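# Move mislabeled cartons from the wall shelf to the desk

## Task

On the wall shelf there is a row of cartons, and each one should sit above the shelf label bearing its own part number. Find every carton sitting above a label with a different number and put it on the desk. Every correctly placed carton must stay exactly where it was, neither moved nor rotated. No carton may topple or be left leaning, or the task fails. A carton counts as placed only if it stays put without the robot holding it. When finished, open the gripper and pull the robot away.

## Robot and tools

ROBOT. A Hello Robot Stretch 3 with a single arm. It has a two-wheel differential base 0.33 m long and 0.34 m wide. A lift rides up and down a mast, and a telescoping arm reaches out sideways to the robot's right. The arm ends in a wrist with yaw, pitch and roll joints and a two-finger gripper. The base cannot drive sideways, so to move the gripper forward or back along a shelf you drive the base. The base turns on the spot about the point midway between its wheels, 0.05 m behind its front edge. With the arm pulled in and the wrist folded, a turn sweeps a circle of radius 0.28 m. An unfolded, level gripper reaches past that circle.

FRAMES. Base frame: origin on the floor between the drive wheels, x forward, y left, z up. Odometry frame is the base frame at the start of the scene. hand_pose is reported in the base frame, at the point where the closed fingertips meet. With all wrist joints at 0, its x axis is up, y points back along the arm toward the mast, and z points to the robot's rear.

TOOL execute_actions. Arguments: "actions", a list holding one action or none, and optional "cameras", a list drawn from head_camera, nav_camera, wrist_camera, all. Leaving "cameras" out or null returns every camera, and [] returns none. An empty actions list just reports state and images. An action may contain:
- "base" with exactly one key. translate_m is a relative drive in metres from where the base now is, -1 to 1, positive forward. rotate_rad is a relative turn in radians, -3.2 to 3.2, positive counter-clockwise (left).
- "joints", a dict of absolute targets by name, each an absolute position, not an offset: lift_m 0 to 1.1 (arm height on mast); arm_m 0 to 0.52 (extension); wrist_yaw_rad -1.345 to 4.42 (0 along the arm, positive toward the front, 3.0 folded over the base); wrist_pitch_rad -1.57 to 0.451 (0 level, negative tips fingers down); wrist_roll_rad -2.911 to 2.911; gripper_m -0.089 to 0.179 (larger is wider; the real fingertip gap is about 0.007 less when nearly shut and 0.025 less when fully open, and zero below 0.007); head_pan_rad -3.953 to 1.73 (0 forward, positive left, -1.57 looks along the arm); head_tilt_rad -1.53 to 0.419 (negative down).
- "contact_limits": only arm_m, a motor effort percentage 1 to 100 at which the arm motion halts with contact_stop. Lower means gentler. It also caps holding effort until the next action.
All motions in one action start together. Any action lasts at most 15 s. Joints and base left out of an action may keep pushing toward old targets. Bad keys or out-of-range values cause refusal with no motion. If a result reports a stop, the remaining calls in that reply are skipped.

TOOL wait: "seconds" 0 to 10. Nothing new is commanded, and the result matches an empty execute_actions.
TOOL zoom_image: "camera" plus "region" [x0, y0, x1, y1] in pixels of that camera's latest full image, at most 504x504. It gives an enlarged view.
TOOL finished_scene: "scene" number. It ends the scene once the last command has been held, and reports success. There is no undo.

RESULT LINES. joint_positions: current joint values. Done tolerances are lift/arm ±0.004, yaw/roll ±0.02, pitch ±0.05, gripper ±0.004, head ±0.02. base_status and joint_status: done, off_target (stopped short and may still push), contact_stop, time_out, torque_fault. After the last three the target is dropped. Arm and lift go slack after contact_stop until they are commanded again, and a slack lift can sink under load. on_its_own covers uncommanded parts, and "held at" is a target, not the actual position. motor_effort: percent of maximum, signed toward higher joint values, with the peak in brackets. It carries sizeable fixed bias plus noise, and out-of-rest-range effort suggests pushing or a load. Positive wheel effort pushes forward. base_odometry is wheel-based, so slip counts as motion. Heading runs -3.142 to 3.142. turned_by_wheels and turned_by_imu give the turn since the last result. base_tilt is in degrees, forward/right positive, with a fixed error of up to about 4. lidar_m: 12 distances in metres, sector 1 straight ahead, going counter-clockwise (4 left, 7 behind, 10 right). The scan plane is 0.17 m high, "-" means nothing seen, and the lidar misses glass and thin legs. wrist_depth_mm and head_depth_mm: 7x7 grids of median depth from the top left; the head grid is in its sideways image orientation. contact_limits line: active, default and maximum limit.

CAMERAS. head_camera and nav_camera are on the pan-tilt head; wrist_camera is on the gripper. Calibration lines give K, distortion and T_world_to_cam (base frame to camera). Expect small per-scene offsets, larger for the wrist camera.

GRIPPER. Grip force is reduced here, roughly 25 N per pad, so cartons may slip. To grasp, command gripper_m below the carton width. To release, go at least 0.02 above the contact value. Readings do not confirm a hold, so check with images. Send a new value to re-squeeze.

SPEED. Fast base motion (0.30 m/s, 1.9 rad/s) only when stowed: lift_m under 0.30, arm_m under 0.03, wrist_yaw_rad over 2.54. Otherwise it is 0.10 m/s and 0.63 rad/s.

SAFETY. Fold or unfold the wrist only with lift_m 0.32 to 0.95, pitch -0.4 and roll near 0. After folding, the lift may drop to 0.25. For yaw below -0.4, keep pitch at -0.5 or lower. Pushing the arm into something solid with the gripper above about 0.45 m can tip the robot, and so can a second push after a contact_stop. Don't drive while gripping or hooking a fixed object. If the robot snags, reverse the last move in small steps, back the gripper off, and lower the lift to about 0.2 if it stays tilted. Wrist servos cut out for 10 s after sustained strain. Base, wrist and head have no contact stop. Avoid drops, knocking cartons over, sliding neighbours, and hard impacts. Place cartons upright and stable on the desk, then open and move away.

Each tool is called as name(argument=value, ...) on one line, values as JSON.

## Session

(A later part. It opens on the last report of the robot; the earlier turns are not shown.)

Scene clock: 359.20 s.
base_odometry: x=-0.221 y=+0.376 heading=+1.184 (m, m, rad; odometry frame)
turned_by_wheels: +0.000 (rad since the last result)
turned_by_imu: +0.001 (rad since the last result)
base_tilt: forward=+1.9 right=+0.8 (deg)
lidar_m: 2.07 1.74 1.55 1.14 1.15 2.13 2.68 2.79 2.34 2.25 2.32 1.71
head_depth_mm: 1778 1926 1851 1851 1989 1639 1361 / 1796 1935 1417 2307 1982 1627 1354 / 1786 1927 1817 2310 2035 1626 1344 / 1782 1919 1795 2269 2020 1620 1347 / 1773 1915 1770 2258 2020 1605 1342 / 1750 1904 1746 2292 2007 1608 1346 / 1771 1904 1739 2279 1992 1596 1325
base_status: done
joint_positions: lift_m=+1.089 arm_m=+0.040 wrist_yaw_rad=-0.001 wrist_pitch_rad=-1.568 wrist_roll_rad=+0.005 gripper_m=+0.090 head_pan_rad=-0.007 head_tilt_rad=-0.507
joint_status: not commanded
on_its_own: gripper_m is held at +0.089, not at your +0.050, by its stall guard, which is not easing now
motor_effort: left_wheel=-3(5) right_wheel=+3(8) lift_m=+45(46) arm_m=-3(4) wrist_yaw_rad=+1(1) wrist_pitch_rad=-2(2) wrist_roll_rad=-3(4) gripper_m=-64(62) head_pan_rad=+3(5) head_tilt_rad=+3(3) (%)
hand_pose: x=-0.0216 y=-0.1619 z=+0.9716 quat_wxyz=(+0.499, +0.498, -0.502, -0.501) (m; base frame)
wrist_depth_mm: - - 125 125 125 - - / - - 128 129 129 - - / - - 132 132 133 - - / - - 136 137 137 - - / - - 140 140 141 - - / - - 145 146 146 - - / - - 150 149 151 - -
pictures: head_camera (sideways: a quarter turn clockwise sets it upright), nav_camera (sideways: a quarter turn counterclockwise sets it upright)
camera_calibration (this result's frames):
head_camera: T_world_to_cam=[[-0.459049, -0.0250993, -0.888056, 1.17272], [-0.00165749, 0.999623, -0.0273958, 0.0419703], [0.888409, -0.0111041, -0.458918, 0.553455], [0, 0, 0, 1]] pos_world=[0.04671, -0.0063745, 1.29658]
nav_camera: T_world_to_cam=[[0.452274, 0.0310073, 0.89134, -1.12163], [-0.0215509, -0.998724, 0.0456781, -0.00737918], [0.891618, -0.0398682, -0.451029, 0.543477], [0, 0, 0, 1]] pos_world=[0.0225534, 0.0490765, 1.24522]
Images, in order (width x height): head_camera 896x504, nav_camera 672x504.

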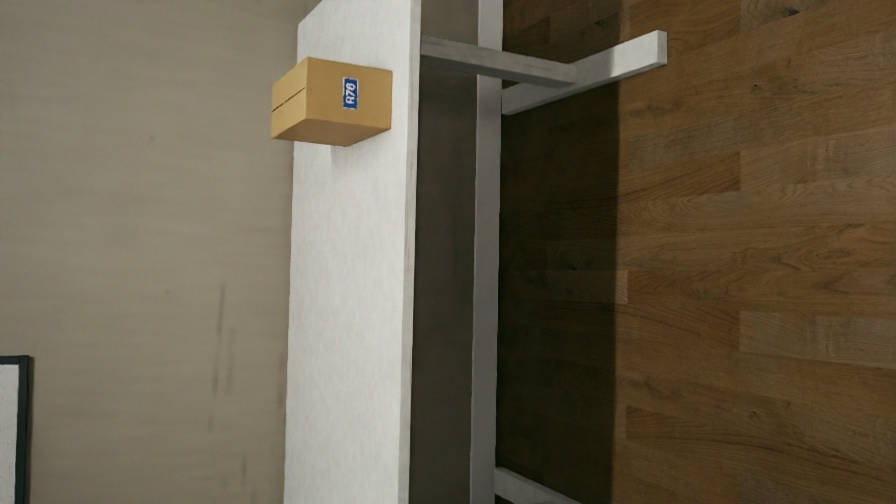

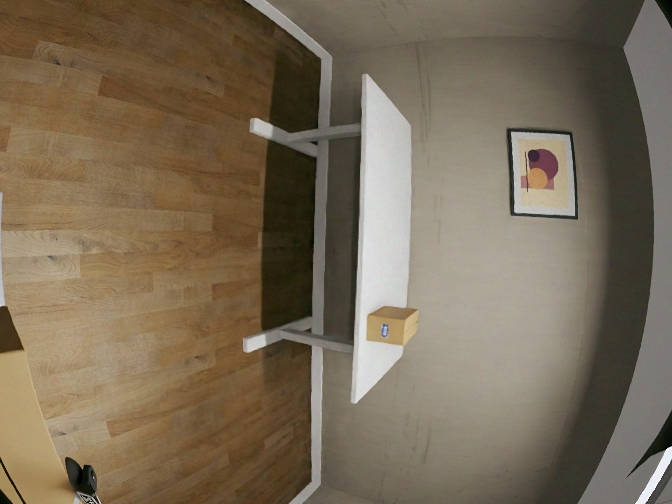

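execute_actions(actions=[{"base":{"translate_m":0.79}}], cameras=[])

execute_actions(actions=[{"base":{"rotate_rad":1.571},"joints":{"head_pan_rad":-1.57,"head_tilt_rad":-0.7}}], cameras=["head_camera"])

execute_actions(actions=[{"joints":{"arm_m":0.51}}])

Scene clock: 372.17 s.
base_odometry: x=+0.077 y=+1.107 heading=+1.184 (m, m, rad; odometry frame)
turned_by_wheels: +0.000 (rad since the last result)
turned_by_imu: +0.001 (rad since the last result)
base_tilt: forward=+1.9 right=+0.8 (deg)
lidar_m: 1.28 1.05 1.54 1.49 1.49 2.02 3.44 3.18 2.34 2.24 1.81 1.00
head_depth_mm: 1091 1183 1295 1223 854 732 1358 / 1091 1177 1292 1214 911 729 1360 / 1083 1181 1282 1206 907 724 1362 / 1083 1169 1276 1201 903 721 1347 / 1087 1175 1279 1180 895 716 1340 / 1077 1170 1277 1180 890 716 1335 / 1077 1166 1272 1180 882 711 1331
base_status: done
joint_positions: lift_m=+1.089 arm_m=+0.040 wrist_yaw_rad=-0.001 wrist_pitch_rad=-1.568 wrist_roll_rad=+0.005 gripper_m=+0.090 head_pan_rad=-0.007 head_tilt_rad=-0.507
joint_status: not commanded
on_its_own: gripper_m is held at +0.089, not at your +0.050, by its stall guard, which is not easing now
motor_effort: left_wheel=-3(5) right_wheel=+3(7) lift_m=+46(46) arm_m=-3(3) wrist_yaw_rad=+1(0) wrist_pitch_rad=-2(2) wrist_roll_rad=-3(3) gripper_m=-62(63) head_pan_rad=+4(3) head_tilt_rad=+3(3) (%)
hand_pose: x=-0.0216 y=-0.1619 z=+0.9716 quat_wxyz=(+0.499, +0.498, -0.502, -0.501) (m; base frame)
wrist_depth_mm: - - 125 125 125 - - / - - 128 128 129 - - / - - 132 133 133 - - / - - 136 136 137 - - / - - 140 141 140 - - / - - 145 145 146 - - / - - 150 151 150 - -
pictures: none
No camera images: the call's "cameras" was empty. Leave "cameras" out to get every camera's image.

Scene clock: 375.63 s.
base_odometry: x=+0.077 y=+1.107 heading=+2.755 (m, m, rad; odometry frame)
turned_by_wheels: +1.571 (rad since the last result)
turned_by_imu: +1.591 (rad since the last result)
base_tilt: forward=+2.0 right=+0.8 (deg)
lidar_m: 1.49 1.21 2.01 3.43 3.18 2.33 2.24 1.81 1.00 1.28 1.05 1.54
head_depth_mm: - - - 860 766 1410 1176 / - - - - - - 290 / - - - - - - 290 / 1123 1201 - - - - 290 / 1106 1241 1140 899 750 321 289 / 1110 1239 1138 890 765 1403 - / 1109 1243 1132 882 765 1390 1196
base_status: done
joint_positions: lift_m=+1.089 arm_m=+0.040 wrist_yaw_rad=-0.001 wrist_pitch_rad=-1.568 wrist_roll_rad=+0.005 gripper_m=+0.090 head_pan_rad=-1.563 head_tilt_rad=-0.691
joint_status: all done
on_its_own: gripper_m is held at +0.089, not at your +0.050, by its stall guard, which is not easing now
motor_effort: left_wheel=-3(9) right_wheel=+4(8) lift_m=+46(45) arm_m=-3(3) wrist_yaw_rad=+0(1) wrist_pitch_rad=-2(2) wrist_roll_rad=-3(3) gripper_m=-61(63) head_pan_rad=-4(49) head_tilt_rad=-5(21) (%)
hand_pose: x=-0.0216 y=-0.1619 z=+0.9716 quat_wxyz=(+0.499, +0.498, -0.502, -0.501) (m; base frame)
wrist_depth_mm: - - 125 125 126 - - / - - 128 129 128 - - / - - 132 132 133 - - / - - 136 136 137 - - / - - 141 140 141 - - / - - 145 145 146 - - / - - 150 150 151 - -
pictures: head_camera (sideways: a quarter turn clockwise sets it upright)
camera_calibration (this result's frames):
head_camera: T_world_to_cam=[[-0.0331214, 0.613389, -0.789086, 1.04107], [0.99945, 0.0213785, -0.0253329, 0.0331716], [0.00133057, -0.789492, -0.61376, 0.760325], [0, 0, 0, 1]] pos_world=[0.000316675, -0.03902, 1.28899]
Images, in order (width x height): head_camera 896x504.

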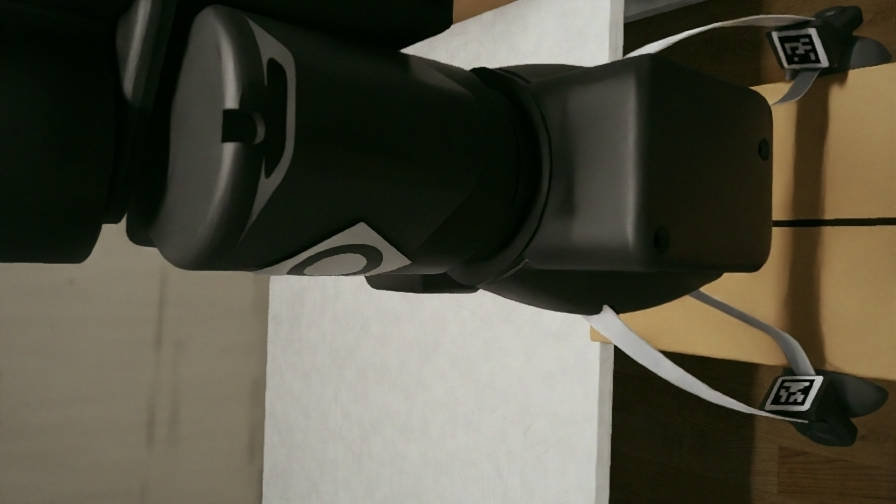

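Scene clock: 380.27 s.
base_odometry: x=+0.077 y=+1.107 heading=+2.755 (m, m, rad; odometry frame)
turned_by_wheels: +0.000 (rad since the last result)
turned_by_imu: -0.001 (rad since the last result)
base_tilt: forward=+2.0 right=+0.9 (deg)
lidar_m: 1.49 1.21 2.02 3.43 3.15 2.34 2.24 1.80 1.00 1.28 1.05 1.54
head_depth_mm: 1107 1239 1178 886 763 1419 1232 / 1107 1242 1157 908 756 1407 1228 / 1133 1244 628 620 756 1413 1218 / 1091 1250 600 593 735 1396 1219 / 1110 1242 1059 838 750 1400 1217 / 1109 1240 1136 889 764 1400 1212 / 1110 1237 1131 885 763 1395 1202
base_status: not commanded
joint_positions: lift_m=+1.089 arm_m=+0.510 wrist_yaw_rad=-0.001 wrist_pitch_rad=-1.568 wrist_roll_rad=+0.005 gripper_m=+0.090 head_pan_rad=-1.563 head_tilt_rad=-0.691
joint_status: all done
on_its_own: gripper_m is held at +0.089, not at your +0.050, by its stall guard, which is not easing now
motor_effort: left_wheel=-3(3) right_wheel=+3(3) lift_m=+45(46) arm_m=+3(4) wrist_yaw_rad=+0(0) wrist_pitch_rad=-2(2) wrist_roll_rad=-3(3) gripper_m=-63(63) head_pan_rad=-4(3) head_tilt_rad=-4(4) (%)
hand_pose: x=-0.0216 y=-0.6313 z=+0.9716 quat_wxyz=(+0.499, +0.498, -0.502, -0.501) (m; base frame)
wrist_depth_mm: 375 373 125 125 125 389 362 / 386 384 129 129 129 400 329 / 389 388 132 133 133 404 325 / 400 403 136 137 137 415 319 / 412 411 140 141 141 422 320 / - - 145 145 145 - - / - - 150 150 151 - -
pictures: head_camera (sideways: a quarter turn clockwise sets it upright), nav_camera (sideways: a quarter turn counterclockwise sets it upright), wrist_camera
camera_calibration (this result's frames):
head_camera: T_world_to_cam=[[-0.0330161, 0.613576, -0.788945, 1.04089], [0.999454, 0.0212105, -0.0253298, 0.0331675], [0.00119218, -0.789351, -0.613941, 0.760561], [0, 0, 0, 1]] pos_world=[0.000309866, -0.039016, 1.28898]
nav_camera: T_world_to_cam=[[0.0388294, -0.607432, 0.793422, -0.991432], [-0.998867, -0.00173409, 0.0475561, -0.00385133], [-0.0275112, -0.79437, -0.606811, 0.751767], [0, 0, 0, 1]] pos_world=[0.0553318, -0.0050526, 1.24299]
wrist_camera: T_world_to_cam=[[-0.999167, -0.0158538, 0.0375932, -0.0712479], [-0.00921789, 0.98531, 0.170528, 0.484102], [-0.0397445, 0.170039, -0.984635, 1.2282], [0, 0, 0, 1]] pos_world=[-0.0179119, -0.686963, 1.12946]
Images, in order (width x height): head_camera 896x504, nav_camera 672x504, wrist_camera 644x364.

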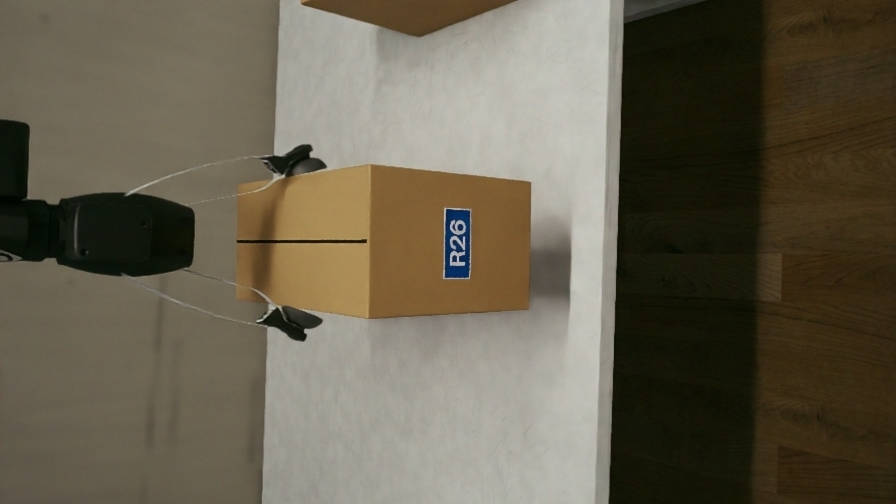

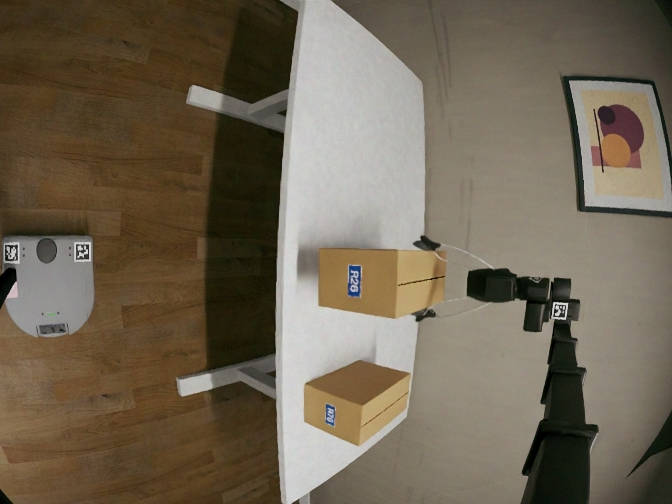

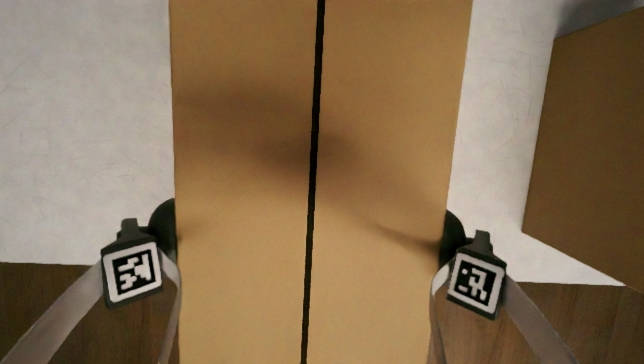

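execute_actions(actions=[{"joints":{"lift_m":1.008,"arm_m":0.518}}], cameras=["head_camera"])

Scene clock: 384.50 s.
base_odometry: x=+0.077 y=+1.107 heading=+2.755 (m, m, rad; odometry frame)
turned_by_wheels: +0.000 (rad since the last result)
turned_by_imu: -0.001 (rad since the last result)
base_tilt: forward=+2.1 right=+0.8 (deg)
lidar_m: 1.49 1.21 2.02 3.43 3.15 2.34 2.24 1.81 1.00 1.28 1.05 1.55
head_depth_mm: - 1281 1127 883 764 1424 1235 / - 1240 1166 907 762 1414 1224 / - 1236 1186 656 719 1412 1216 / 1109 - 746 629 707 1408 1221 / 1106 1239 1171 837 730 1403 1212 / 1110 1243 1134 889 763 1398 1214 / 1108 1238 1127 884 764 1393 1208
base_status: not commanded
joint_positions: lift_m=+1.009 arm_m=+0.517 wrist_yaw_rad=-0.001 wrist_pitch_rad=-1.568 wrist_roll_rad=+0.005 gripper_m=+0.090 head_pan_rad=-1.563 head_tilt_rad=-0.691
joint_status: all done
on_its_own: gripper_m is held at +0.089, not at your +0.050, by its stall guard, which is not easing now
motor_effort: left_wheel=-3(3) right_wheel=+3(3) lift_m=+13(44) arm_m=+3(3) wrist_yaw_rad=+0(0) wrist_pitch_rad=-2(2) wrist_roll_rad=-3(3) gripper_m=-61(63) head_pan_rad=-4(4) head_tilt_rad=-4(4) (%)
hand_pose: x=-0.0216 y=-0.6390 z=+0.8911 quat_wxyz=(+0.499, +0.498, -0.502, -0.501) (m; base frame)
wrist_depth_mm: 296 301 125 125 126 310 311 / 308 309 128 129 129 322 319 / 317 316 132 132 133 329 322 / 324 327 136 137 137 338 320 / 337 329 141 140 141 349 319 / 340 349 145 145 146 361 358 / - - 150 150 151 - -
pictures: head_camera (sideways: a quarter turn clockwise sets it upright)
camera_calibration (this result's frames):
head_camera: T_world_to_cam=[[-0.033016, 0.613576, -0.788945, 1.04089], [0.999454, 0.0212104, -0.0253298, 0.0331675], [0.00119209, -0.789351, -0.613941, 0.760561], [0, 0, 0, 1]] pos_world=[0.000309861, -0.039016, 1.28898]
Images, in order (width x height): head_camera 896x504.

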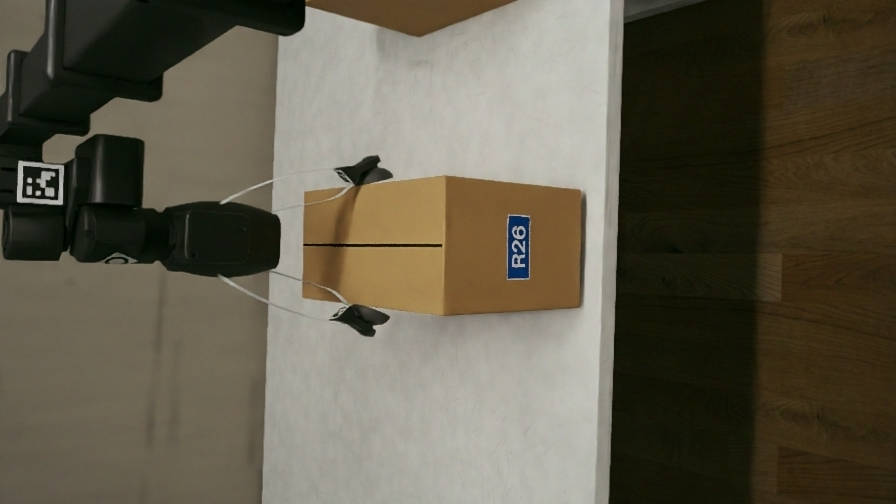

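On the desk fully.

execute_actions(actions=[{"joints":{"lift_m":0.997}}], cameras=[])

execute_actions(actions=[{"joints":{"gripper_m":0.14}}], cameras=[])

execute_actions(actions=[{"joints":{"lift_m":1.08}}], cameras=[])

execute_actions(actions=[{"joints":{"arm_m":0.0,"head_tilt_rad":-0.5}}], cameras=["nav_camera"])

Scene clock: 388.33 s.
base_odometry: x=+0.077 y=+1.107 heading=+2.755 (m, m, rad; odometry frame)
turned_by_wheels: +0.000 (rad since the last result)
turned_by_imu: -0.001 (rad since the last result)
base_tilt: forward=+2.0 right=+0.9 (deg)
lidar_m: 1.49 1.21 2.02 3.44 3.17 2.34 2.24 1.81 1.00 1.28 1.05 1.54
head_depth_mm: 1078 - 1122 882 764 1419 1229 / - 1259 1172 906 761 1422 1228 / - 1260 1162 676 720 1406 1220 / 1099 1222 756 631 706 1415 1218 / 1110 1236 1149 839 729 1400 1225 / 1110 1235 1139 885 767 1402 1208 / 1111 1227 1132 879 760 1404 1199
base_status: not commanded
joint_positions: lift_m=+0.998 arm_m=+0.517 wrist_yaw_rad=-0.001 wrist_pitch_rad=-1.568 wrist_roll_rad=+0.005 gripper_m=+0.090 head_pan_rad=-1.563 head_tilt_rad=-0.691
joint_status: all done
on_its_own: gripper_m is held at +0.089, not at your +0.050, by its stall guard, which is not easing now
motor_effort: left_wheel=-3(3) right_wheel=+4(4) lift_m=+13(14) arm_m=+4(4) wrist_yaw_rad=+1(0) wrist_pitch_rad=-2(2) wrist_roll_rad=-3(3) gripper_m=-61(64) head_pan_rad=-4(4) head_tilt_rad=-4(4) (%)
hand_pose: x=-0.0216 y=-0.6390 z=+0.8801 quat_wxyz=(+0.499, +0.498, -0.502, -0.501) (m; base frame)
wrist_depth_mm: 285 291 125 125 126 299 301 / 295 297 128 129 129 307 308 / 304 305 133 133 133 315 314 / 313 316 136 137 137 327 318 / 321 321 140 141 141 334 316 / 328 334 144 145 145 347 349 / - - 150 150 151 - -
pictures: none
No camera images: the call's "cameras" was empty. Leave "cameras" out to get every camera's image.

Scene clock: 389.83 s.
base_odometry: x=+0.077 y=+1.107 heading=+2.755 (m, m, rad; odometry frame)
turned_by_wheels: +0.000 (rad since the last result)
turned_by_imu: +0.000 (rad since the last result)
base_tilt: forward=+1.9 right=+0.8 (deg)
lidar_m: 1.49 1.21 2.02 3.43 3.17 2.34 2.24 1.81 1.00 1.28 1.05 1.54
head_depth_mm: 1077 - 1127 885 765 1423 1233 / - 1251 1171 906 759 1411 1225 / - 1259 1156 682 720 1409 1221 / 1101 1222 758 633 707 1410 1217 / 1115 1240 1143 843 721 1413 1221 / 1113 1241 1139 890 763 1394 1212 / 1108 1238 1128 881 767 1388 1202
base_status: not commanded
joint_positions: lift_m=+0.998 arm_m=+0.517 wrist_yaw_rad=-0.001 wrist_pitch_rad=-1.568 wrist_roll_rad=+0.005 gripper_m=+0.140 head_pan_rad=-1.563 head_tilt_rad=-0.691
joint_status: all done
motor_effort: left_wheel=-4(5) right_wheel=+5(7) lift_m=+13(13) arm_m=+4(3) wrist_yaw_rad=+1(0) wrist_pitch_rad=-1(2) wrist_roll_rad=-2(3) gripper_m=-1(100) head_pan_rad=-4(4) head_tilt_rad=-4(4) (%)
hand_pose: x=-0.0216 y=-0.6388 z=+0.8801 quat_wxyz=(+0.499, +0.498, -0.502, -0.501) (m; base frame)
wrist_depth_mm: 289 292 126 128 129 298 302 / 295 298 130 131 132 309 310 / 302 305 134 135 135 315 316 / 309 315 137 139 140 328 324 / 320 322 141 143 144 335 318 / 330 336 146 147 149 346 347 / - - 150 152 154 - -
pictures: none
No camera images: the call's "cameras" was empty. Leave "cameras" out to get every camera's image.

Scene clock: 391.43 s.
base_odometry: x=+0.077 y=+1.107 heading=+2.755 (m, m, rad; odometry frame)
turned_by_wheels: +0.000 (rad since the last result)
turned_by_imu: +0.000 (rad since the last result)
base_tilt: forward=+2.0 right=+0.8 (deg)
lidar_m: 1.49 1.22 2.01 3.44 3.17 2.33 2.24 1.81 1.00 1.28 1.05 1.55
head_depth_mm: 1110 1236 1175 886 762 1424 1224 / 1109 1232 1173 906 762 1403 1224 / 1129 1241 1113 680 719 1407 1225 / 1090 1279 788 634 709 1405 1218 / 1110 1242 1102 840 721 1405 1213 / 1112 1240 1143 887 764 1404 1206 / 1109 1244 1132 880 766 1381 1206
base_status: not commanded
joint_positions: lift_m=+1.079 arm_m=+0.517 wrist_yaw_rad=-0.001 wrist_pitch_rad=-1.568 wrist_roll_rad=+0.005 gripper_m=+0.140 head_pan_rad=-1.563 head_tilt_rad=-0.691
joint_status: all done
motor_effort: left_wheel=-3(3) right_wheel=+5(5) lift_m=+45(46) arm_m=+3(3) wrist_yaw_rad=+1(1) wrist_pitch_rad=-1(1) wrist_roll_rad=-3(2) gripper_m=+0(3) head_pan_rad=-5(4) head_tilt_rad=-4(4) (%)
hand_pose: x=-0.0216 y=-0.6388 z=+0.9617 quat_wxyz=(+0.499, +0.498, -0.502, -0.501) (m; base frame)
wrist_depth_mm: 364 363 362 367 376 378 377 / 369 374 210 209 380 385 328 / 384 388 216 214 388 396 324 / 392 395 223 220 407 410 322 / 406 403 229 227 414 415 320 / - - 235 235 427 438 440 / - - 243 244 - - -
pictures: none
No camera images: the call's "cameras" was empty. Leave "cameras" out to get every camera's image.

Scene clock: 396.40 s.
base_odometry: x=+0.077 y=+1.107 heading=+2.755 (m, m, rad; odometry frame)
turned_by_wheels: +0.000 (rad since the last result)
turned_by_imu: -0.001 (rad since the last result)
base_tilt: forward=+2.1 right=+0.8 (deg)
lidar_m: 1.48 1.21 2.02 3.44 3.16 2.34 2.24 1.81 1.00 1.28 1.04 1.54
head_depth_mm: 1092 - - - - - 1330 / 1092 - - - - - - / 1093 - - - - - - / 1091 1155 - 989 - - - / 1087 1180 1284 1193 837 699 1378 / 1090 1177 1290 1184 890 715 1336 / 1092 1179 1286 1172 891 712 1330
base_status: not commanded
joint_positions: lift_m=+1.079 arm_m=+0.000 wrist_yaw_rad=-0.001 wrist_pitch_rad=-1.568 wrist_roll_rad=+0.005 gripper_m=+0.140 head_pan_rad=-1.563 head_tilt_rad=-0.507
joint_status: all done
motor_effort: left_wheel=-3(3) right_wheel=+4(4) lift_m=+45(45) arm_m=-4(5) wrist_yaw_rad=+1(1) wrist_pitch_rad=-1(2) wrist_roll_rad=-3(3) gripper_m=+1(1) head_pan_rad=-3(4) head_tilt_rad=+4(19) (%)
hand_pose: x=-0.0216 y=-0.1218 z=+0.9617 quat_wxyz=(+0.499, +0.498, -0.502, -0.501) (m; base frame)
wrist_depth_mm: - - - - - - - / - - - - - - - / - - - - - - - / - - - - - - - / - - - - - - - / - - - - - - - / - - - - - - -
pictures: nav_camera (sideways: a quarter turn counterclockwise sets it upright)
camera_calibration (this result's frames):
nav_camera: T_world_to_cam=[[0.0376427, -0.451627, 0.891413, -1.1192], [-0.998933, 0.00689372, 0.0456757, -0.0014141], [-0.0267735, -0.89218, -0.450885, 0.548892], [0, 0, 0, 1]] pos_world=[0.0554129, -0.0157403, 1.24522]
Images, in order (width x height): nav_camera 672x504.

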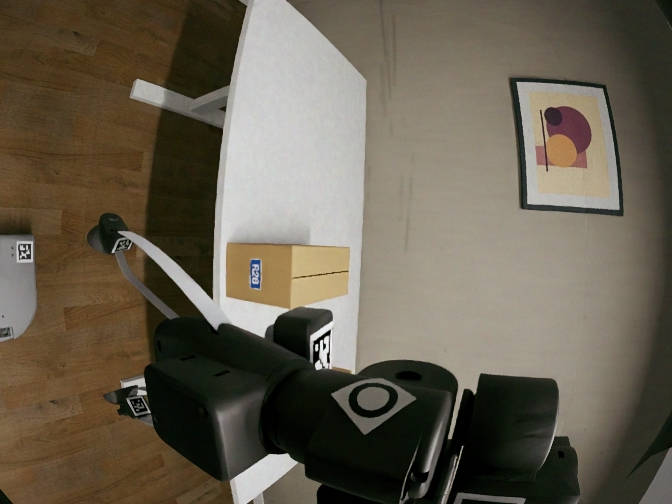

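finished_scene(scene=1)

The scene is finished: the task was done.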